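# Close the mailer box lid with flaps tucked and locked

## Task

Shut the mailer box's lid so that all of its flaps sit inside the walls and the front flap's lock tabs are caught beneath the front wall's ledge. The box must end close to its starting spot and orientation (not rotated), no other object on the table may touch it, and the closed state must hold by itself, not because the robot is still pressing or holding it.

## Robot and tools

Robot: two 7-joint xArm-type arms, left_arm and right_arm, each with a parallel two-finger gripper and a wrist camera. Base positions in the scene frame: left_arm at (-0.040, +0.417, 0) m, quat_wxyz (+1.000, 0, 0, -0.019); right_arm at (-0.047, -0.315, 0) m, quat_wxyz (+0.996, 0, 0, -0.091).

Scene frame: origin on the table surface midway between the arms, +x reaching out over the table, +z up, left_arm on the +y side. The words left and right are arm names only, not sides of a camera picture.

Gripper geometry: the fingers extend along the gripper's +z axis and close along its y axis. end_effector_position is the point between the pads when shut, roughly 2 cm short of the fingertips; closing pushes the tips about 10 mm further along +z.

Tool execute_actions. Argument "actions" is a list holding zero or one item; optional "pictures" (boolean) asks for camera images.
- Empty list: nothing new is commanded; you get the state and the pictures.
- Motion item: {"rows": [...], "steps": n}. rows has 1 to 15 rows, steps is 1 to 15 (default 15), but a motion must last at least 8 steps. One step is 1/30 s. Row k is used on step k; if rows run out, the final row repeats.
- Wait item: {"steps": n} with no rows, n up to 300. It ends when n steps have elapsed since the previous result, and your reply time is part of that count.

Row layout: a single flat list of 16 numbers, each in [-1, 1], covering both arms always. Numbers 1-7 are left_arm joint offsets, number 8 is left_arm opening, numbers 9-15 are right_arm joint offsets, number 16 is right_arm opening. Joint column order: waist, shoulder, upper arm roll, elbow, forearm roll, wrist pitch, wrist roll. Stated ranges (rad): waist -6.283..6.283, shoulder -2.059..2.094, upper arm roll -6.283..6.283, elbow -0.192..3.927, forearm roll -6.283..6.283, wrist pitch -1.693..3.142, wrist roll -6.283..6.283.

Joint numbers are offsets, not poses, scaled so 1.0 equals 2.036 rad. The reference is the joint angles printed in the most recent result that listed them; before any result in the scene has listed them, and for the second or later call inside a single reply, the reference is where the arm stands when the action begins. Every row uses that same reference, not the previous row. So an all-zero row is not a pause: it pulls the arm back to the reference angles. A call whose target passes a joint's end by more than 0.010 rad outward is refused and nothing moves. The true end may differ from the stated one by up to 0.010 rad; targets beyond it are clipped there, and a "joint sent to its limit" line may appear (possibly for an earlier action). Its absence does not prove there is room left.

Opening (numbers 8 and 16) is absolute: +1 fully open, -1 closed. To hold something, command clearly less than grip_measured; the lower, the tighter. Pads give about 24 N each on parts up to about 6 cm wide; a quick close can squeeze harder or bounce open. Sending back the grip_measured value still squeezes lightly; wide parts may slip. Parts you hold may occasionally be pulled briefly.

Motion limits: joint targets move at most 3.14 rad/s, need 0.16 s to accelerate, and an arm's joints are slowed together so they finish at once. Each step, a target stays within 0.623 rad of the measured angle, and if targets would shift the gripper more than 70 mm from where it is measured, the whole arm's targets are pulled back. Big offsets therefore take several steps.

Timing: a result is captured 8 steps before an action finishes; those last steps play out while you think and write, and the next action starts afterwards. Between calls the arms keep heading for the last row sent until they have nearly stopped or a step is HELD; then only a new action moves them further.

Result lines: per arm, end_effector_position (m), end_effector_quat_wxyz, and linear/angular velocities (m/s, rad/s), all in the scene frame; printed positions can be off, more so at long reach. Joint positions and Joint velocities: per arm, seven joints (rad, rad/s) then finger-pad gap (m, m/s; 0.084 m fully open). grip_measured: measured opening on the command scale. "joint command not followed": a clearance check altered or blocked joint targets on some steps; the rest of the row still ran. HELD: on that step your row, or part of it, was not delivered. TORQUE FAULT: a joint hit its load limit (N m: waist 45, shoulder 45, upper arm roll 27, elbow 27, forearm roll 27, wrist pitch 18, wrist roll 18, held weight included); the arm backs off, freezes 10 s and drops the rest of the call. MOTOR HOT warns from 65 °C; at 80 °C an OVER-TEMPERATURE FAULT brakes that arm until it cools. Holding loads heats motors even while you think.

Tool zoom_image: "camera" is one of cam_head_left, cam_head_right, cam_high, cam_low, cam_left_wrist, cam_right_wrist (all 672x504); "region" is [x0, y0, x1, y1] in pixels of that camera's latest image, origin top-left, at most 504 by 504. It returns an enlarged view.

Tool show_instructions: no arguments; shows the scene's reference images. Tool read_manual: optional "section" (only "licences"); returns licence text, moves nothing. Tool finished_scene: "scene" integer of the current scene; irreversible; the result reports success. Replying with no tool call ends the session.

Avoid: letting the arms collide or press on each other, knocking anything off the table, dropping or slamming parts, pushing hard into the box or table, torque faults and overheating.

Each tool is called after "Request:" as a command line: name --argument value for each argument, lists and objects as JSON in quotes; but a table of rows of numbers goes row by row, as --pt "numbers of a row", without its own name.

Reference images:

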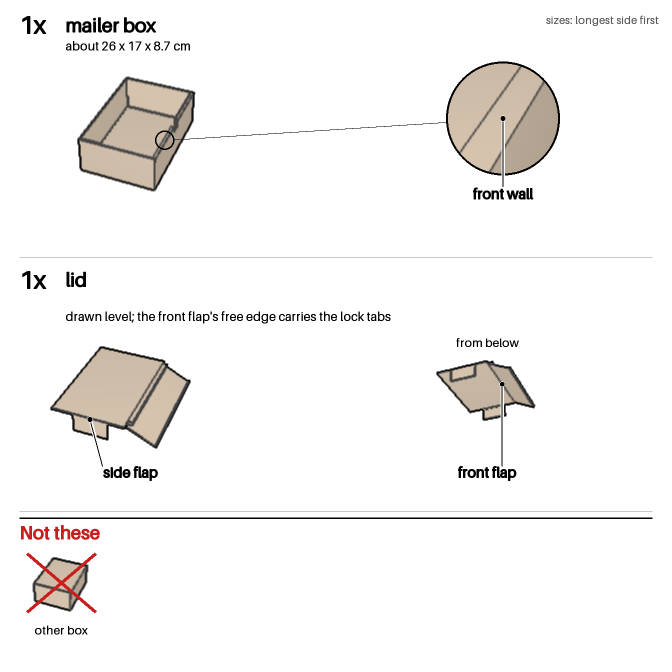

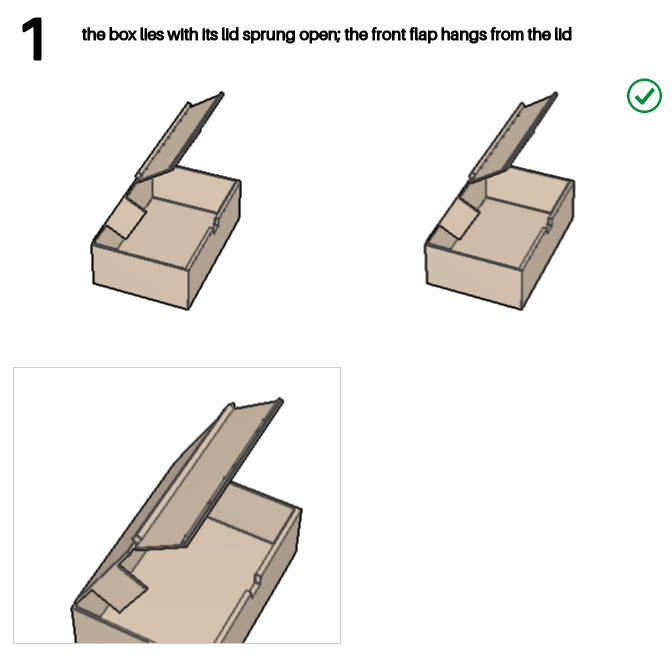

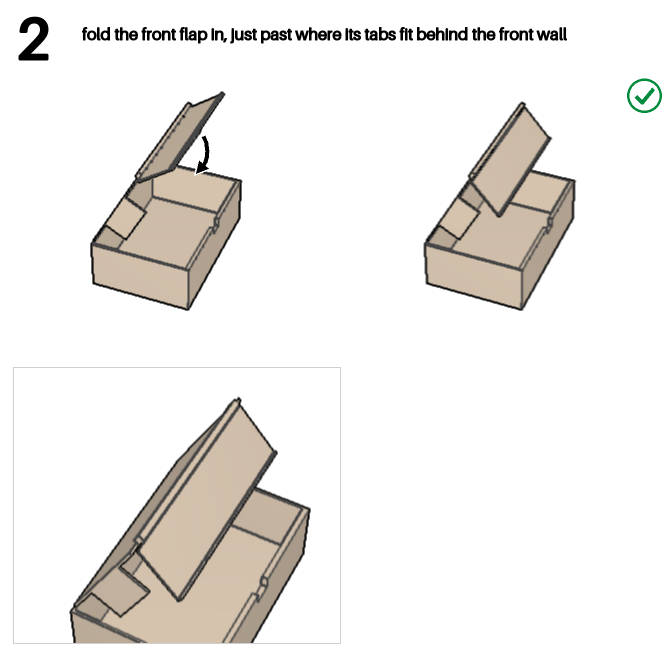

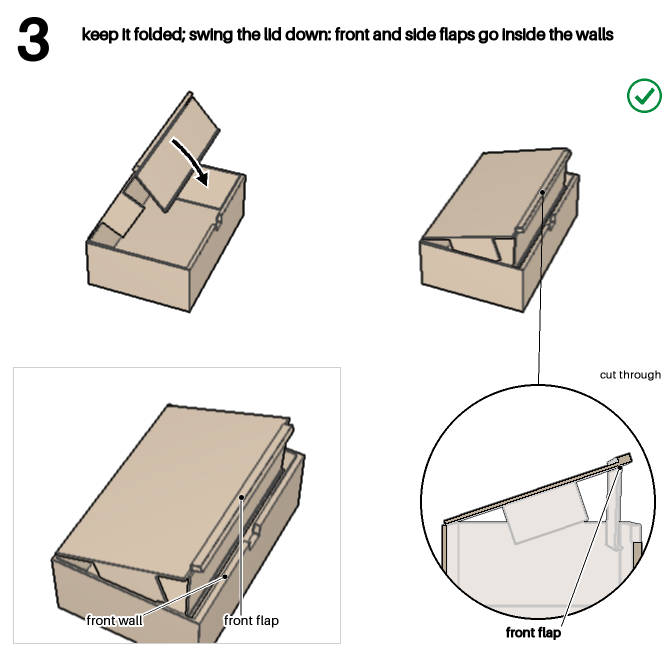

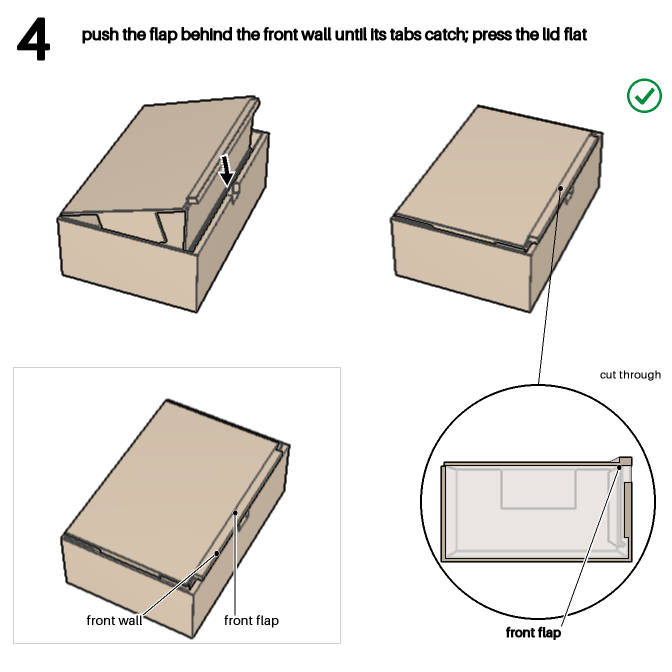

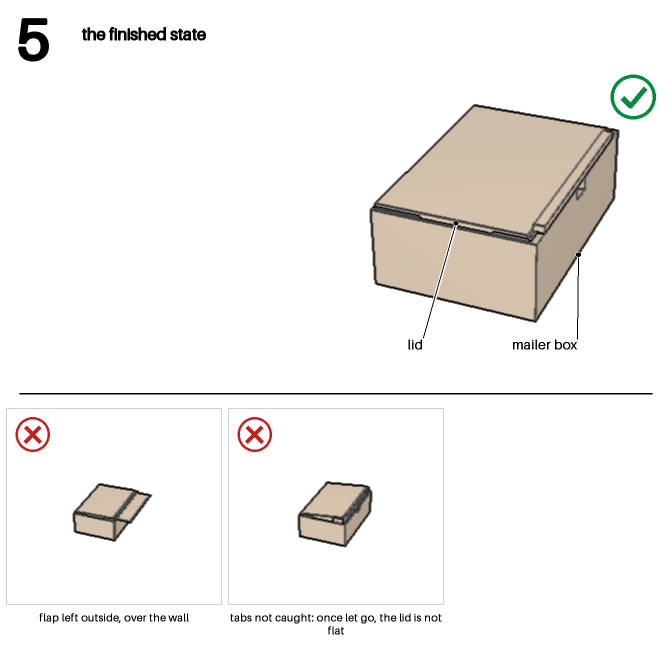

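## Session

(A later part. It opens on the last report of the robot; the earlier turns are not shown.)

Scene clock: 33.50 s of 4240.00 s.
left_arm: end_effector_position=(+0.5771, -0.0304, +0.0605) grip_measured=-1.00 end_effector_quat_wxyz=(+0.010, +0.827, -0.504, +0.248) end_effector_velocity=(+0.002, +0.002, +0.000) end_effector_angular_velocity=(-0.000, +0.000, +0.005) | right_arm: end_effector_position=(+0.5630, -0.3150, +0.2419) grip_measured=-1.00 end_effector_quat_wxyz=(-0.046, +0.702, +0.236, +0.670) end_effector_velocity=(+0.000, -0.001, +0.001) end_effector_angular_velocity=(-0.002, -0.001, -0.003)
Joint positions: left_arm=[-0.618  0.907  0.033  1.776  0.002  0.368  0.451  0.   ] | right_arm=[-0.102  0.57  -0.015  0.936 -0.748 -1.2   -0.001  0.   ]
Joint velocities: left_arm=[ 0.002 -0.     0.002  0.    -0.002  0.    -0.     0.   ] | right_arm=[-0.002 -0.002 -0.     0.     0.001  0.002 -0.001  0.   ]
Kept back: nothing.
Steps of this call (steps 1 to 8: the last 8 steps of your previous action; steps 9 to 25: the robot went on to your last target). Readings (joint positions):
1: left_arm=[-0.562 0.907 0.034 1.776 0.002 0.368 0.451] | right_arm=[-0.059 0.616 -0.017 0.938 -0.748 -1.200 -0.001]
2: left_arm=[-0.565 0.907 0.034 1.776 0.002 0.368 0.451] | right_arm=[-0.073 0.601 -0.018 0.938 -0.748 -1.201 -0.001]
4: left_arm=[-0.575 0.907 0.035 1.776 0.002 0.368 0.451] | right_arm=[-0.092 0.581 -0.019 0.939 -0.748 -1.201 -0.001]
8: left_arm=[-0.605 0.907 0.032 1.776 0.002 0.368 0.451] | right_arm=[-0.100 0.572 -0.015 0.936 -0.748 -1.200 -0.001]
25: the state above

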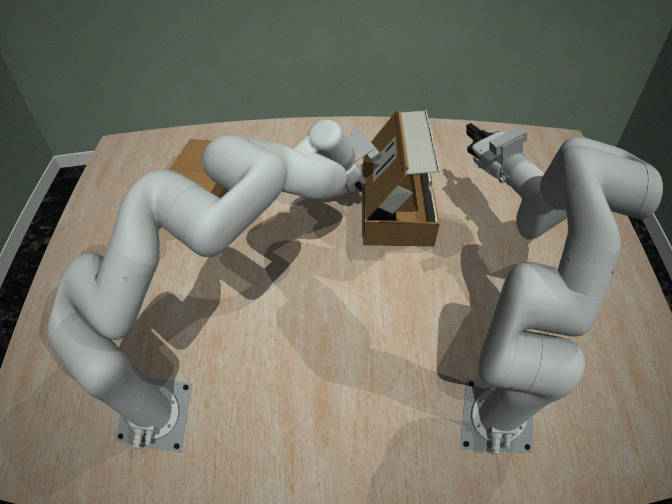

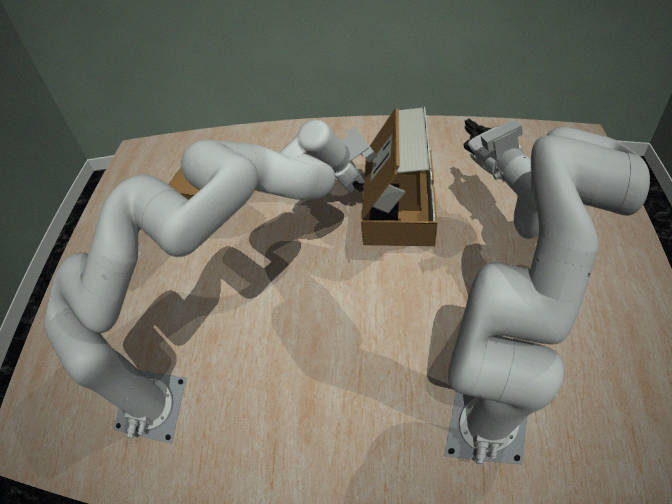

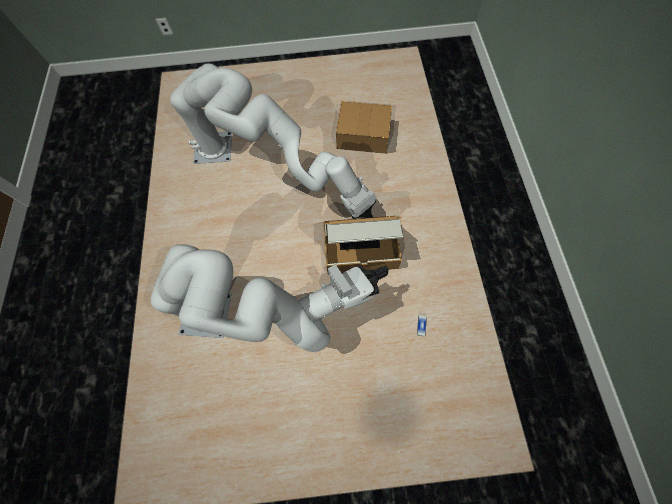

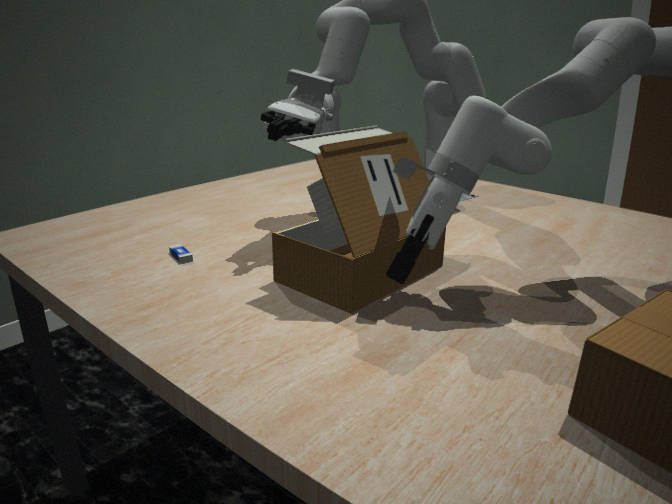

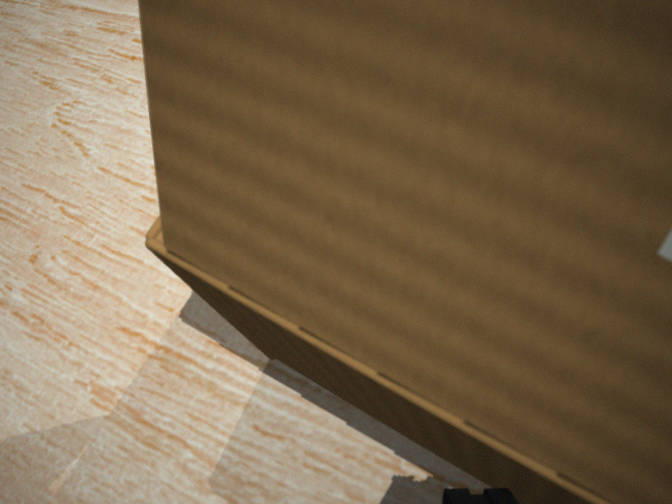

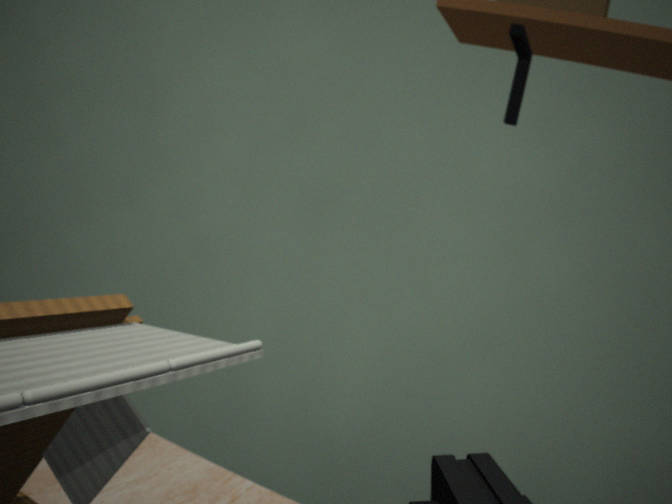

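Request:
execute_actions --actions '[{"rows":[[0.004,0,0,0,0,0,0.55,-1,0.05,-0.189,0.007,-0.242,0.367,0.471,0.77,-1]]}]'

Request:
execute_actions --actions '[{"steps":30}]'

Request:
execute_actions --actions '[{"rows":[[0,0,0,0,0,0,0,-1,0.13,0,0,0,0,0,0,-1]]}]'

Request:
execute_actions --actions '[{"rows":[[0,0,0,0,0,0,0,-1,0.008,0,0,0,0,0,0,-1],[0,0,0,0,0,0,0,-1,0.016,0,0,0,0,0,0,-1],[0,0,0,0,0,0,0,-1,0.024,0,0,0,0,0,0,-1],[0,0,0,0,0,0,0,-1,0.032,0,0,0,0,0,0,-1],[0,0,0,0,0,0,0,-1,0.04,0,0,0,0,0,0,-1],[0,0,0,0,0,0,0,-1,0.048,0,0,0,0,0,0,-1],[0,0,0,0,0,0,0,-1,0.056,0,0,0,0,0,0,-1],[0,0,0,0,0,0,0,-1,0.064,0,0,0,0,0,0,-1],[0,0,0,0,0,0,0,-1,0.072,0,0,0,0,0,0,-1],[0,0,0,0,0,0,0,-1,0.08,0,0,0,0,0,0,-1],[0,0,0,0,0,0,0,-1,0.088,0,0,0,0,0,0,-1],[0,0,0,0,0,0,0,-1,0.096,0,0,0,0,0,0,-1],[0,0,0,0,0,0,0,-1,0.104,0,0,0,0,0,0,-1],[0,0,0,0,0,0,0,-1,0.112,0,0,0,0,0,0,-1]]}]'

Request:
execute_actions --actions '[{"steps":25}]' --pictures true

Scene clock: 35.27 s of 4240.00 s.
left_arm: end_effector_position=(+0.5786, -0.0283, +0.0605) grip_measured=-1.00 end_effector_quat_wxyz=(-0.028, +0.745, -0.619, +0.247) end_effector_velocity=(+0.016, +0.022, +0.000) end_effector_angular_velocity=(+1.113, -0.734, -2.389) | right_arm: end_effector_position=(+0.5485, -0.3462, +0.2025) grip_measured=-1.00 end_effector_quat_wxyz=(-0.073, +0.813, +0.033, +0.576) end_effector_velocity=(-0.205, -0.231, -0.328) end_effector_angular_velocity=(+1.945, +2.098, -2.249)
Joint positions: left_arm=[-0.615  0.907  0.033  1.776  0.002  0.368  0.748  0.   ] | right_arm=[-0.063  0.42  -0.008  0.746 -0.495 -0.947  0.252  0.   ]
Joint velocities: left_arm=[ 0.034 -0.     0.003  0.     0.001 -0.     2.765  0.   ] | right_arm=[ 0.273 -0.995  0.061 -1.234  1.798  1.804  1.811  0.   ]
Steps of this call (steps 1 to 15: the robot went on to your last target; steps 16 to 46: nothing new was sent; steps 47 to 53: the first 7 steps of this action). Readings (joint positions):
47: left_arm=[-0.618 0.907 0.033 1.776 0.002 0.368 0.452] | right_arm=[-0.102 0.569 -0.015 0.936 -0.748 -1.199 -0.001]
48: left_arm=[-0.618 0.907 0.033 1.776 0.002 0.368 0.461] | right_arm=[-0.101 0.565 -0.015 0.930 -0.740 -1.191 0.008]
50: left_arm=[-0.617 0.907 0.033 1.776 0.002 0.368 0.523] | right_arm=[-0.092 0.530 -0.014 0.883 -0.679 -1.129 0.069]
53: the state above

Scene clock: 36.27 s of 4240.00 s.
left_arm: end_effector_position=(+0.5807, -0.0254, +0.0605) grip_measured=-1.00 end_effector_quat_wxyz=(+0.125, -0.437, +0.865, -0.215) end_effector_velocity=(-0.000, -0.000, -0.000) end_effector_angular_velocity=(-0.000, +0.001, -0.001) | right_arm: end_effector_position=(+0.4006, -0.3973, +0.0499) grip_measured=-1.00 end_effector_quat_wxyz=(-0.158, +0.622, -0.743, +0.191) end_effector_velocity=(-0.001, +0.001, -0.001) end_effector_angular_velocity=(+0.004, +0.003, -0.005)
Joint positions: left_arm=[-0.61   0.907  0.033  1.776  0.002  0.368  1.571  0.   ] | right_arm=[-0.001  0.185 -0.001  0.444 -0.001 -0.242  1.565  0.   ]
Joint velocities: left_arm=[ 0.     0.    -0.001  0.     0.001  0.    -0.     0.   ] | right_arm=[ 0.002 -0.002 -0.    -0.003  0.001  0.003  0.006  0.   ]
Kept back: nothing.
Steps of this call (steps 1 to 8: the last 8 steps of your previous action; steps 9 to 30: the robot went on to your last target). Readings (joint positions):
1: left_arm=[-0.613 0.907 0.033 1.776 0.002 0.368 0.843] | right_arm=[-0.055 0.390 -0.007 0.709 -0.439 -0.889 0.310]
2: left_arm=[-0.612 0.907 0.033 1.776 0.002 0.368 0.940] | right_arm=[-0.049 0.367 -0.006 0.680 -0.392 -0.834 0.365]
4: left_arm=[-0.611 0.907 0.033 1.776 0.002 0.368 1.133] | right_arm=[-0.040 0.334 -0.006 0.635 -0.318 -0.733 0.467]
8: left_arm=[-0.610 0.907 0.033 1.776 0.002 0.368 1.446] | right_arm=[-0.026 0.280 -0.004 0.566 -0.204 -0.555 0.690]
30: the state above

Scene clock: 36.50 s of 4240.00 s.
left_arm: end_effector_position=(+0.5807, -0.0254, +0.0605) grip_measured=-1.00 end_effector_quat_wxyz=(+0.125, -0.437, +0.865, -0.215) end_effector_velocity=(+0.000, -0.000, +0.000) end_effector_angular_velocity=(+0.001, -0.001, -0.002) | right_arm: end_effector_position=(+0.4084, -0.3254, +0.0502) grip_measured=-1.00 end_effector_quat_wxyz=(-0.173, +0.679, -0.691, +0.178) end_effector_velocity=(+0.009, +0.436, -0.001) end_effector_angular_velocity=(+0.004, +0.004, +0.960)
Joint positions: left_arm=[-0.61   0.907  0.033  1.776  0.002  0.368  1.571  0.   ] | right_arm=[ 0.156  0.185  0.002  0.445 -0.002 -0.242  1.565  0.   ]
Joint velocities: left_arm=[-0.    -0.     0.    -0.     0.002 -0.     0.001  0.   ] | right_arm=[ 0.919  0.     0.034 -0.003 -0.007  0.001 -0.002  0.   ]
Steps of this call (steps 1 to 7: the first 7 steps of this action). Readings (joint positions):
1: left_arm=[-0.610 0.907 0.033 1.776 0.002 0.368 1.571] | right_arm=[-0.000 0.185 -0.001 0.444 -0.001 -0.241 1.565]
2: left_arm=[-0.610 0.907 0.033 1.776 0.002 0.368 1.571] | right_arm=[0.006 0.185 -0.002 0.444 -0.001 -0.241 1.566]
4: left_arm=[-0.610 0.907 0.033 1.776 0.002 0.368 1.571] | right_arm=[0.055 0.185 -0.007 0.444 -0.000 -0.241 1.566]
7: the state above

Scene clock: 37.00 s of 4240.00 s.
left_arm: end_effector_position=(+0.5807, -0.0254, +0.0605) grip_measured=-1.00 end_effector_quat_wxyz=(+0.125, -0.437, +0.865, -0.215) end_effector_velocity=(-0.000, -0.000, -0.000) end_effector_angular_velocity=(+0.001, -0.000, -0.000) | right_arm: end_effector_position=(+0.4041, -0.2546, +0.0499) grip_measured=-1.00 end_effector_quat_wxyz=(-0.186, +0.731, -0.636, +0.164) end_effector_velocity=(-0.028, +0.208, -0.001) end_effector_angular_velocity=(+0.002, +0.001, +0.463)
Joint positions: left_arm=[-0.61   0.907  0.033  1.776  0.002  0.368  1.571  0.   ] | right_arm=[ 0.315  0.185 -0.002  0.444 -0.001 -0.241  1.565  0.   ]
Joint velocities: left_arm=[-0.    -0.     0.    -0.     0.001  0.    -0.001  0.   ] | right_arm=[ 0.44   0.002  0.019  0.    -0.003 -0.001 -0.001  0.   ]
Steps of this call (steps 1 to 8: the last 8 steps of your previous action; steps 9 to 15: the first 7 steps of this action, its rows measured from where the robot was after step 8). Readings (joint positions):
8: left_arm=[-0.610 0.907 0.033 1.776 0.002 0.368 1.571] | right_arm=[0.260 0.185 -0.001 0.444 -0.001 -0.241 1.565]
9: left_arm=[-0.610 0.907 0.033 1.776 0.002 0.368 1.571] | right_arm=[0.261 0.185 -0.002 0.444 -0.001 -0.241 1.565]
10: left_arm=[-0.610 0.907 0.033 1.776 0.002 0.368 1.571] | right_arm=[0.264 0.185 -0.003 0.444 -0.001 -0.242 1.565]
12: left_arm=[-0.610 0.907 0.033 1.776 0.002 0.368 1.571] | right_arm=[0.278 0.185 -0.004 0.444 -0.001 -0.241 1.565]
15: the state above

Scene clock: 37.83 s of 4240.00 s.
left_arm: end_effector_position=(+0.5808, -0.0252, +0.0605) grip_measured=-1.00 end_effector_quat_wxyz=(+0.125, -0.437, +0.865, -0.215) end_effector_velocity=(-0.001, -0.001, -0.000) end_effector_angular_velocity=(-0.001, +0.001, +0.000) | right_arm: end_effector_position=(+0.3869, -0.1777, +0.0498) grip_measured=-1.00 end_effector_quat_wxyz=(-0.199, +0.783, -0.570, +0.147) end_effector_velocity=(-0.001, +0.001, -0.001) end_effector_angular_velocity=(-0.000, +0.002, +0.002)
Joint positions: left_arm=[-0.61   0.907  0.033  1.776  0.002  0.368  1.571  0.   ] | right_arm=[ 0.488  0.185 -0.001  0.444 -0.001 -0.241  1.565  0.   ]
Joint velocities: left_arm=[-0.001  0.    -0.    -0.    -0.002  0.    -0.001  0.   ] | right_arm=[ 0.     0.001  0.001  0.    -0.001  0.001  0.     0.   ]
Kept back: nothing.
Steps of this call (steps 1 to 8: the last 8 steps of your previous action; steps 9 to 25: the robot went on to your last target). Readings (joint positions):
1: left_arm=[-0.610 0.907 0.033 1.776 0.002 0.368 1.571] | right_arm=[0.330 0.185 -0.001 0.444 -0.001 -0.241 1.565]
2: left_arm=[-0.610 0.907 0.033 1.776 0.002 0.368 1.571] | right_arm=[0.346 0.185 -0.001 0.444 -0.001 -0.241 1.565]
4: left_arm=[-0.610 0.907 0.033 1.776 0.002 0.368 1.571] | right_arm=[0.378 0.185 -0.001 0.444 -0.001 -0.241 1.565]
8: left_arm=[-0.610 0.907 0.033 1.776 0.002 0.368 1.571] | right_arm=[0.442 0.185 -0.001 0.444 -0.001 -0.241 1.565]
25: the state above

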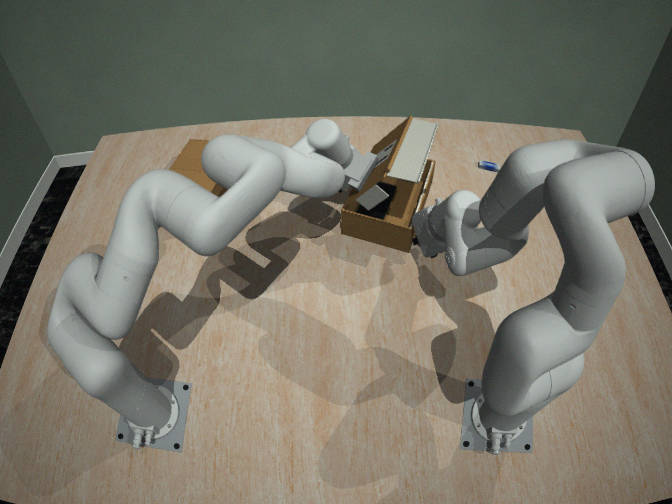

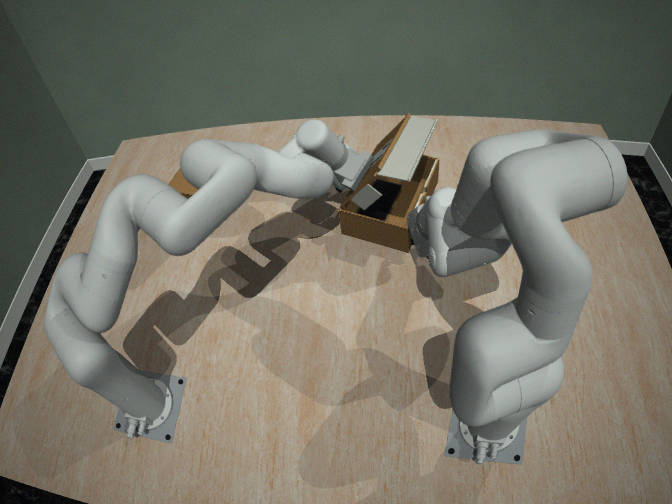

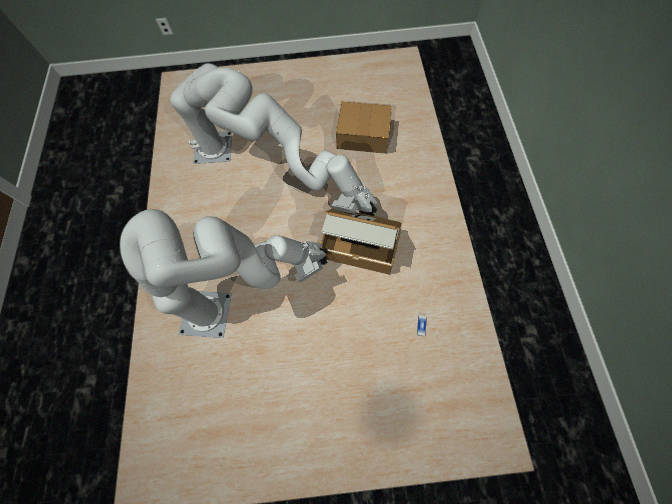

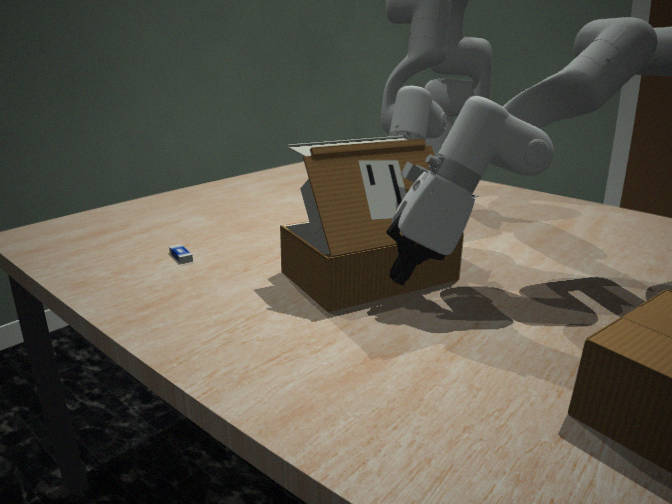

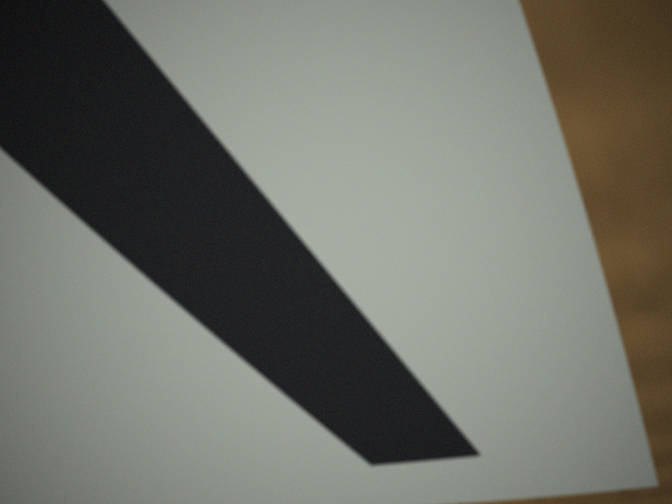

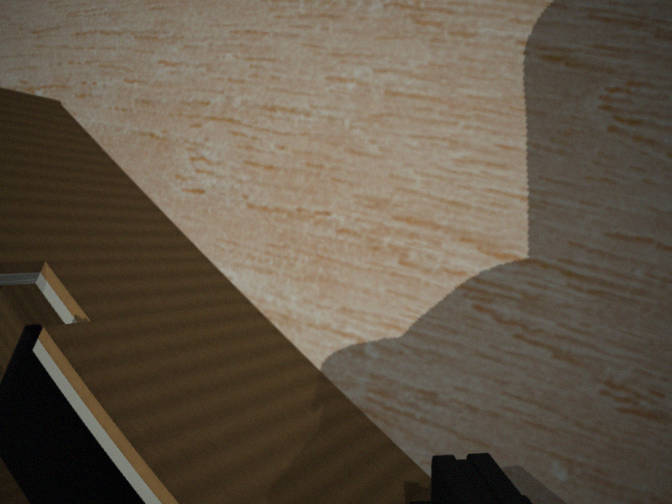

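Request:
execute_actions --actions '[{"rows":[[0,0,0,0,0,0,0,-1,-0.01,-0.172,0,0.011,0,0.183,0,-1]]}]'

Request:
execute_actions --actions '[{"steps":15}]'

Request:
execute_actions --actions '[{"rows":[[0,0,0,0,0,0,0,-1,0.043,0.08,0,0.088,0,0.008,0,-1]]}]'

Request:
execute_actions --actions '[{"steps":15}]'

Request:
execute_actions --actions '[{"rows":[[0,0,0,0,0,0,0,-1,0,0.09,0,-0.012,0,-0.103,0,-1]]}]'

Request:
execute_actions --actions '[{"steps":15}]'

Request:
execute_actions --actions '[{"rows":[[0,0,0,0,0,0,0,-1,0.005,-0.006,0,-0.009,0,-0.003,0,-1],[0,0,0,0,0,0,0,-1,0.01,-0.013,0,-0.018,0,-0.005,0,-1],[0,0,0,0,0,0,0,-1,0.01,-0.013,0,-0.018,0,-0.005,0,-1],[0,0,0,0,0,0,0,-1,0.015,-0.019,0,-0.027,0,-0.008,0,-1],[0,0,0,0,0,0,0,-1,0.015,-0.019,0,-0.027,0,-0.008,0,-1],[0,0,0,0,0,0,0,-1,0.02,-0.025,0,-0.036,0,-0.011,0,-1],[0,0,0,0,0,0,0,-1,0.02,-0.025,0,-0.036,0,-0.011,0,-1],[0,0,0,0,0,0,0,-1,0.025,-0.031,0,-0.045,0,-0.014,0,-1],[0,0,0,0,0,0,0,-1,0.025,-0.031,0,-0.045,0,-0.014,0,-1],[0,0,0,0,0,0,0,-1,0.03,-0.038,0,-0.054,0,-0.016,0,-1],[0,0,0,0,0,0,0,-1,0.03,-0.038,0,-0.054,0,-0.016,0,-1],[0,0,0,0,0,0,0,-1,0.035,-0.044,0,-0.063,0,-0.019,0,-1]]}]'

Request:
execute_actions --actions '[{"steps":20}]' --pictures true

Scene clock: 39.47 s of 4240.00 s.
left_arm: end_effector_position=(+0.5805, -0.0257, +0.0605) grip_measured=-1.00 end_effector_quat_wxyz=(+0.124, -0.437, +0.865, -0.215) end_effector_velocity=(+0.001, +0.002, +0.000) end_effector_angular_velocity=(-0.000, -0.000, +0.003) | right_arm: end_effector_position=(+0.3941, -0.1810, +0.1078) grip_measured=-1.00 end_effector_quat_wxyz=(-0.200, +0.780, -0.575, +0.149) end_effector_velocity=(+0.055, -0.032, +0.444) end_effector_angular_velocity=(+0.054, -0.176, -0.101)
Joint positions: left_arm=[-0.61   0.907  0.033  1.776  0.002  0.368  1.571  0.   ] | right_arm=[ 0.477 -0.015 -0.001  0.459 -0.001 -0.03   1.565  0.   ]
Joint velocities: left_arm=[ 0.003  0.     0.     0.    -0.    -0.    -0.     0.   ] | right_arm=[-0.085 -1.368 -0.015  0.158  0.001  1.342 -0.     0.   ]
Steps of this call (steps 1 to 15: the robot went on to your last target; steps 16 to 42: nothing new was sent; steps 43 to 49: the first 7 steps of this action). Readings (joint positions):
43: left_arm=[-0.610 0.907 0.033 1.776 0.002 0.368 1.571] | right_arm=[0.488 0.185 -0.001 0.444 -0.001 -0.241 1.565]
44: left_arm=[-0.610 0.907 0.033 1.776 0.002 0.368 1.571] | right_arm=[0.488 0.179 -0.001 0.444 -0.001 -0.232 1.565]
46: left_arm=[-0.610 0.907 0.033 1.776 0.002 0.368 1.571] | right_arm=[0.485 0.128 -0.000 0.444 -0.001 -0.172 1.565]
49: the state above

Scene clock: 39.97 s of 4240.00 s.
left_arm: end_effector_position=(+0.5807, -0.0254, +0.0605) grip_measured=-1.00 end_effector_quat_wxyz=(+0.125, -0.437, +0.865, -0.215) end_effector_velocity=(+0.001, +0.002, -0.000) end_effector_angular_velocity=(+0.001, -0.000, +0.002) | right_arm: end_effector_position=(+0.3896, -0.1866, +0.1488) grip_measured=-1.00 end_effector_quat_wxyz=(-0.197, +0.777, -0.579, +0.149) end_effector_velocity=(+0.001, +0.001, +0.004) end_effector_angular_velocity=(+0.002, -0.007, +0.002)
Joint positions: left_arm=[-0.61   0.907  0.033  1.776  0.002  0.368  1.571  0.   ] | right_arm=[ 0.468 -0.164 -0.001  0.466 -0.001  0.131  1.565  0.   ]
Joint velocities: left_arm=[ 0.002 -0.     0.001  0.     0.001  0.001 -0.     0.   ] | right_arm=[ 0.002 -0.007 -0.     0.004 -0.001  0.004 -0.     0.   ]
Kept back: nothing.
Steps of this call (steps 1 to 8: the last 8 steps of your previous action; steps 9 to 15: the robot went on to your last target). Readings (joint positions):
1: left_arm=[-0.610 0.907 0.033 1.776 0.002 0.368 1.571] | right_arm=[0.474 -0.058 -0.002 0.463 -0.001 0.013 1.565]
2: left_arm=[-0.610 0.907 0.033 1.776 0.002 0.368 1.571] | right_arm=[0.472 -0.095 -0.002 0.466 -0.001 0.050 1.565]
4: left_arm=[-0.610 0.907 0.033 1.776 0.002 0.368 1.571] | right_arm=[0.469 -0.141 -0.002 0.469 -0.001 0.097 1.565]
8: left_arm=[-0.610 0.907 0.033 1.776 0.002 0.368 1.571] | right_arm=[0.468 -0.160 -0.001 0.465 -0.001 0.126 1.565]
15: the state above

Scene clock: 40.20 s of 4240.00 s.
left_arm: end_effector_position=(+0.5918, -0.0173, +0.0702) grip_measured=-1.00 end_effector_quat_wxyz=(+0.133, -0.443, +0.859, -0.220) end_effector_velocity=(-0.003, +0.023, -0.029) end_effector_angular_velocity=(+0.047, +0.042, +0.009) | right_arm: end_effector_position=(+0.4176, -0.1417, +0.1460) grip_measured=-1.00 end_effector_quat_wxyz=(-0.199, +0.798, -0.551, +0.139) end_effector_velocity=(+0.075, +0.251, -0.005) end_effector_angular_velocity=(-0.006, -0.023, +0.434)
Joint positions: left_arm=[-0.602  0.9    0.044  1.783  0.     0.365  1.569  0.   ] | right_arm=[ 0.539 -0.027 -0.002  0.61  -0.001  0.146  1.565  0.   ]
Joint velocities: left_arm=[ 0.018  0.015  0.003 -0.027  0.009  0.018  0.007  0.   ] | right_arm=[ 0.301  0.485  0.12   0.533 -0.014  0.028 -0.003  0.   ]
Steps of this call (steps 1 to 7: the first 7 steps of this action). Readings (joint positions):
1: left_arm=[-0.610 0.907 0.033 1.776 0.002 0.368 1.571] | right_arm=[0.468 -0.163 -0.001 0.466 -0.001 0.131 1.565]
2: left_arm=[-0.610 0.907 0.033 1.776 0.002 0.368 1.571] | right_arm=[0.471 -0.158 -0.002 0.472 -0.001 0.132 1.565]
4: left_arm=[-0.609 0.905 0.035 1.777 0.002 0.367 1.571] | right_arm=[0.495 -0.111 -0.006 0.522 -0.001 0.138 1.566]
7: the state above

Scene clock: 40.70 s of 4240.00 s.
left_arm: end_effector_position=(+0.5802, -0.0259, +0.0602) grip_measured=-1.00 end_effector_quat_wxyz=(+0.124, -0.436, +0.865, -0.215) end_effector_velocity=(+0.003, +0.007, -0.004) end_effector_angular_velocity=(+0.006, +0.003, +0.010) | right_arm: end_effector_position=(+0.4253, -0.1298, +0.1490) grip_measured=-1.00 end_effector_quat_wxyz=(-0.204, +0.802, -0.544, +0.140) end_effector_velocity=(-0.001, -0.003, -0.003) end_effector_angular_velocity=(-0.003, +0.007, -0.004)
Joint positions: left_arm=[-0.611  0.907  0.033  1.775  0.002  0.368  1.571  0.   ] | right_arm=[ 0.555 -0.001 -0.001  0.645 -0.001  0.147  1.565  0.   ]
Joint velocities: left_arm=[ 0.005  0.003  0.005 -0.003 -0.001 -0.    -0.001  0.   ] | right_arm=[-0.002  0.003 -0.003 -0.002  0.001  0.003 -0.001  0.   ]
Kept back: nothing.
Steps of this call (steps 1 to 8: the last 8 steps of your previous action; steps 9 to 15: the robot went on to your last target). Readings (joint positions):
1: left_arm=[-0.602 0.901 0.042 1.781 0.001 0.366 1.570] | right_arm=[0.547 -0.015 0.002 0.624 -0.002 0.146 1.565]
2: left_arm=[-0.605 0.904 0.038 1.778 0.002 0.367 1.570] | right_arm=[0.552 -0.009 0.003 0.633 -0.002 0.147 1.565]
4: left_arm=[-0.610 0.909 0.031 1.773 0.002 0.369 1.571] | right_arm=[0.555 -0.004 0.002 0.640 -0.002 0.147 1.565]
8: left_arm=[-0.615 0.910 0.027 1.772 0.003 0.369 1.571] | right_arm=[0.555 -0.003 -0.001 0.647 -0.001 0.146 1.565]
15: the state above

Scene clock: 40.93 s of 4240.00 s.
left_arm: end_effector_position=(+0.5798, -0.0262, +0.0601) grip_measured=-1.00 end_effector_quat_wxyz=(+0.124, -0.436, +0.865, -0.215) end_effector_velocity=(+0.001, -0.000, +0.002) end_effector_angular_velocity=(-0.001, -0.004, -0.001) | right_arm: end_effector_position=(+0.4243, -0.1301, +0.0940) grip_measured=-1.00 end_effector_quat_wxyz=(-0.201, +0.803, -0.544, +0.138) end_effector_velocity=(-0.092, -0.032, -0.312) end_effector_angular_velocity=(-0.097, +0.252, +0.007)
Joint positions: left_arm=[-0.611  0.907  0.032  1.775  0.002  0.368  1.571  0.   ] | right_arm=[ 0.555  0.148 -0.001  0.623 -0.001 -0.018  1.565  0.   ]
Joint velocities: left_arm=[-0.    -0.001  0.001  0.001  0.001 -0.001  0.     0.   ] | right_arm=[ 0.001  0.67   0.006 -0.207 -0.001 -0.607  0.001  0.   ]
Steps of this call (steps 1 to 7: the first 7 steps of this action). Readings (joint positions):
1: left_arm=[-0.610 0.907 0.033 1.775 0.002 0.368 1.571] | right_arm=[0.555 -0.001 -0.001 0.645 -0.001 0.146 1.565]
2: left_arm=[-0.610 0.907 0.033 1.775 0.002 0.368 1.571] | right_arm=[0.555 0.004 -0.001 0.645 -0.001 0.138 1.565]
4: left_arm=[-0.611 0.907 0.032 1.775 0.002 0.368 1.571] | right_arm=[0.555 0.049 -0.001 0.643 -0.001 0.080 1.565]
7: the state above

Scene clock: 41.43 s of 4240.00 s.
left_arm: end_effector_position=(+0.5801, -0.0259, +0.0602) grip_measured=-1.00 end_effector_quat_wxyz=(+0.124, -0.436, +0.865, -0.215) end_effector_velocity=(+0.000, +0.000, +0.000) end_effector_angular_velocity=(-0.000, -0.000, +0.002) | right_arm: end_effector_position=(+0.4258, -0.1296, +0.0849) grip_measured=-1.00 end_effector_quat_wxyz=(-0.205, +0.802, -0.544, +0.141) end_effector_velocity=(-0.001, -0.000, -0.002) end_effector_angular_velocity=(-0.001, +0.003, +0.000)
Joint positions: left_arm=[-0.611  0.907  0.033  1.775  0.002  0.368  1.571  0.   ] | right_arm=[ 0.555  0.181 -0.001  0.621 -0.001 -0.063  1.565  0.   ]
Joint velocities: left_arm=[-0.     0.     0.001 -0.     0.    -0.001 -0.002  0.   ] | right_arm=[ 0.     0.004 -0.    -0.001 -0.    -0.001  0.     0.   ]
Kept back: nothing.
Steps of this call (steps 1 to 8: the last 8 steps of your previous action; steps 9 to 15: the robot went on to your last target). Readings (joint positions):
1: left_arm=[-0.611 0.907 0.032 1.775 0.002 0.368 1.571] | right_arm=[0.555 0.166 -0.001 0.617 -0.001 -0.034 1.565]
2: left_arm=[-0.611 0.907 0.032 1.775 0.002 0.368 1.571] | right_arm=[0.555 0.175 -0.001 0.616 -0.001 -0.044 1.565]
4: left_arm=[-0.611 0.907 0.033 1.775 0.002 0.368 1.571] | right_arm=[0.555 0.179 -0.001 0.619 -0.001 -0.056 1.565]
8: left_arm=[-0.611 0.907 0.033 1.775 0.002 0.368 1.571] | right_arm=[0.555 0.180 -0.001 0.622 -0.001 -0.062 1.565]
15: the state above

Scene clock: 41.67 s of 4240.00 s.
left_arm: end_effector_position=(+0.5801, -0.0259, +0.0602) grip_measured=-1.00 end_effector_quat_wxyz=(+0.124, -0.436, +0.865, -0.215) end_effector_velocity=(+0.000, +0.000, +0.000) end_effector_angular_velocity=(-0.001, -0.000, +0.001) | right_arm: end_effector_position=(+0.4095, -0.1225, +0.0853) grip_measured=-1.00 end_effector_quat_wxyz=(-0.207, +0.809, -0.533, +0.138) end_effector_velocity=(-0.103, +0.044, +0.000) end_effector_angular_velocity=(+0.001, -0.002, +0.163)
Joint positions: left_arm=[-0.611  0.907  0.033  1.775  0.002  0.368  1.571  0.   ] | right_arm=[ 0.58   0.15  -0.001  0.576 -0.001 -0.076  1.565  0.   ]
Joint velocities: left_arm=[ 0.001 -0.    -0.001  0.    -0.    -0.    -0.     0.   ] | right_arm=[ 0.158 -0.192  0.004 -0.28  -0.001 -0.089 -0.001  0.   ]
Steps of this call (steps 1 to 7: the first 7 steps of this action). Readings (joint positions):
1: left_arm=[-0.611 0.907 0.033 1.775 0.002 0.368 1.571] | right_arm=[0.555 0.181 -0.001 0.621 -0.001 -0.063 1.565]
2: left_arm=[-0.611 0.907 0.033 1.775 0.002 0.368 1.571] | right_arm=[0.557 0.179 -0.002 0.618 -0.001 -0.064 1.565]
4: left_arm=[-0.611 0.907 0.033 1.775 0.002 0.368 1.571] | right_arm=[0.565 0.169 -0.002 0.604 -0.001 -0.068 1.565]
7: the state above

Scene clock: 42.33 s of 4240.00 s.
left_arm: end_effector_position=(+0.5801, -0.0259, +0.0602) grip_measured=-1.00 end_effector_quat_wxyz=(+0.124, -0.436, +0.865, -0.215) end_effector_velocity=(+0.000, +0.000, +0.000) end_effector_angular_velocity=(-0.001, +0.000, +0.001) | right_arm: end_effector_position=(+0.3789, -0.1120, +0.0851) grip_measured=-1.00 end_effector_quat_wxyz=(-0.210, +0.820, -0.515, +0.134) end_effector_velocity=(-0.001, +0.001, -0.001) end_effector_angular_velocity=(-0.000, +0.000, +0.002)
Joint positions: left_arm=[-0.611  0.907  0.033  1.775  0.002  0.368  1.571  0.   ] | right_arm=[ 0.626  0.092 -0.001  0.493 -0.001 -0.102  1.565  0.   ]
Joint velocities: left_arm=[ 0.    -0.     0.     0.    -0.001 -0.     0.     0.   ] | right_arm=[ 0.001  0.001  0.001 -0.002 -0.001 -0.002  0.001  0.   ]
Kept back: nothing.
Steps of this call (steps 1 to 8: the last 8 steps of your previous action; steps 9 to 20: the robot went on to your last target). Readings (joint positions):
1: left_arm=[-0.611 0.907 0.033 1.775 0.002 0.368 1.571] | right_arm=[0.585 0.144 -0.001 0.567 -0.001 -0.079 1.565]
2: left_arm=[-0.611 0.907 0.033 1.775 0.002 0.368 1.571] | right_arm=[0.590 0.138 -0.001 0.558 -0.001 -0.082 1.565]
4: left_arm=[-0.611 0.907 0.033 1.775 0.002 0.368 1.571] | right_arm=[0.600 0.125 -0.001 0.540 -0.001 -0.087 1.565]
8: left_arm=[-0.611 0.907 0.033 1.775 0.002 0.368 1.571] | right_arm=[0.619 0.101 -0.001 0.506 -0.001 -0.097 1.565]
20: the state above

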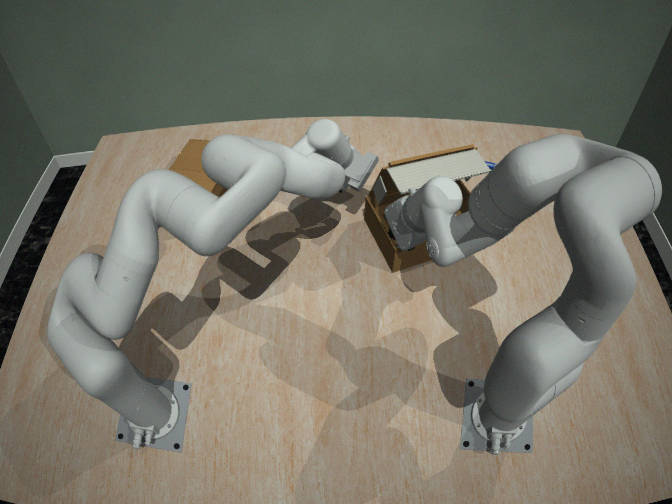

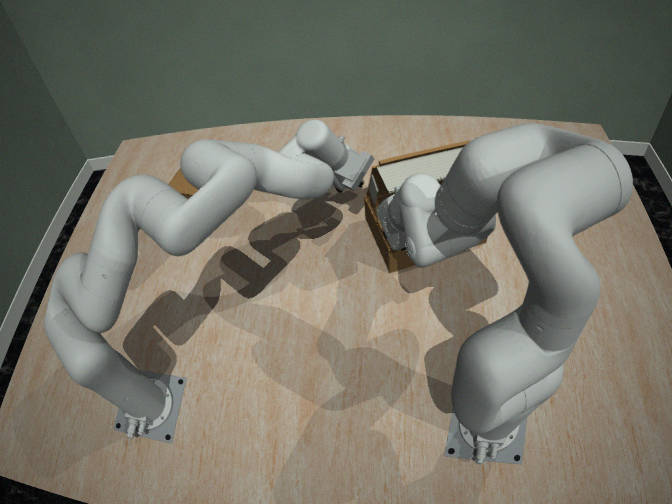

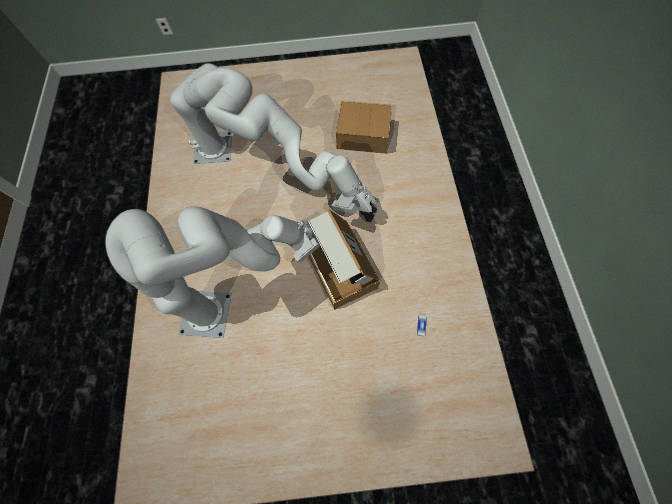

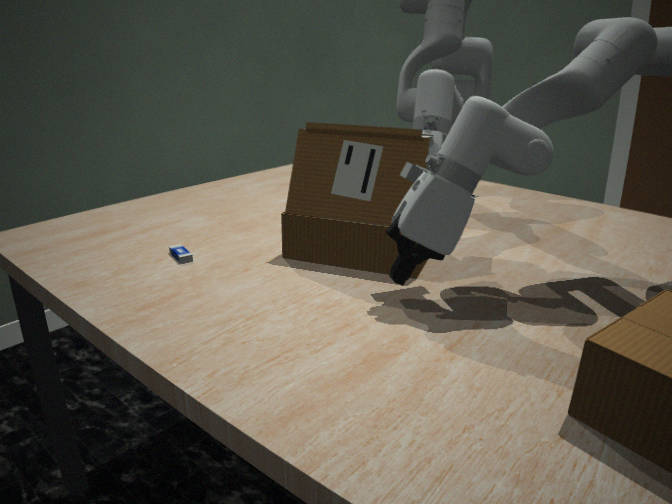

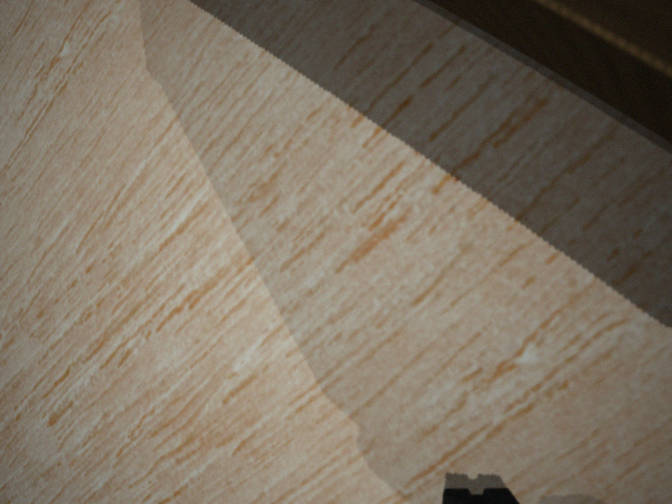

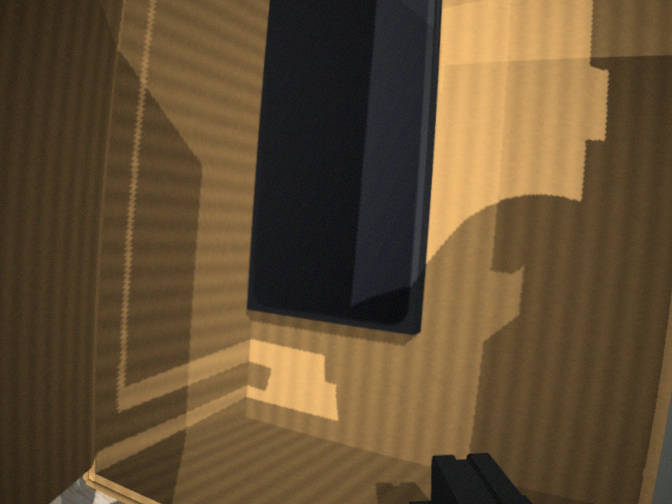

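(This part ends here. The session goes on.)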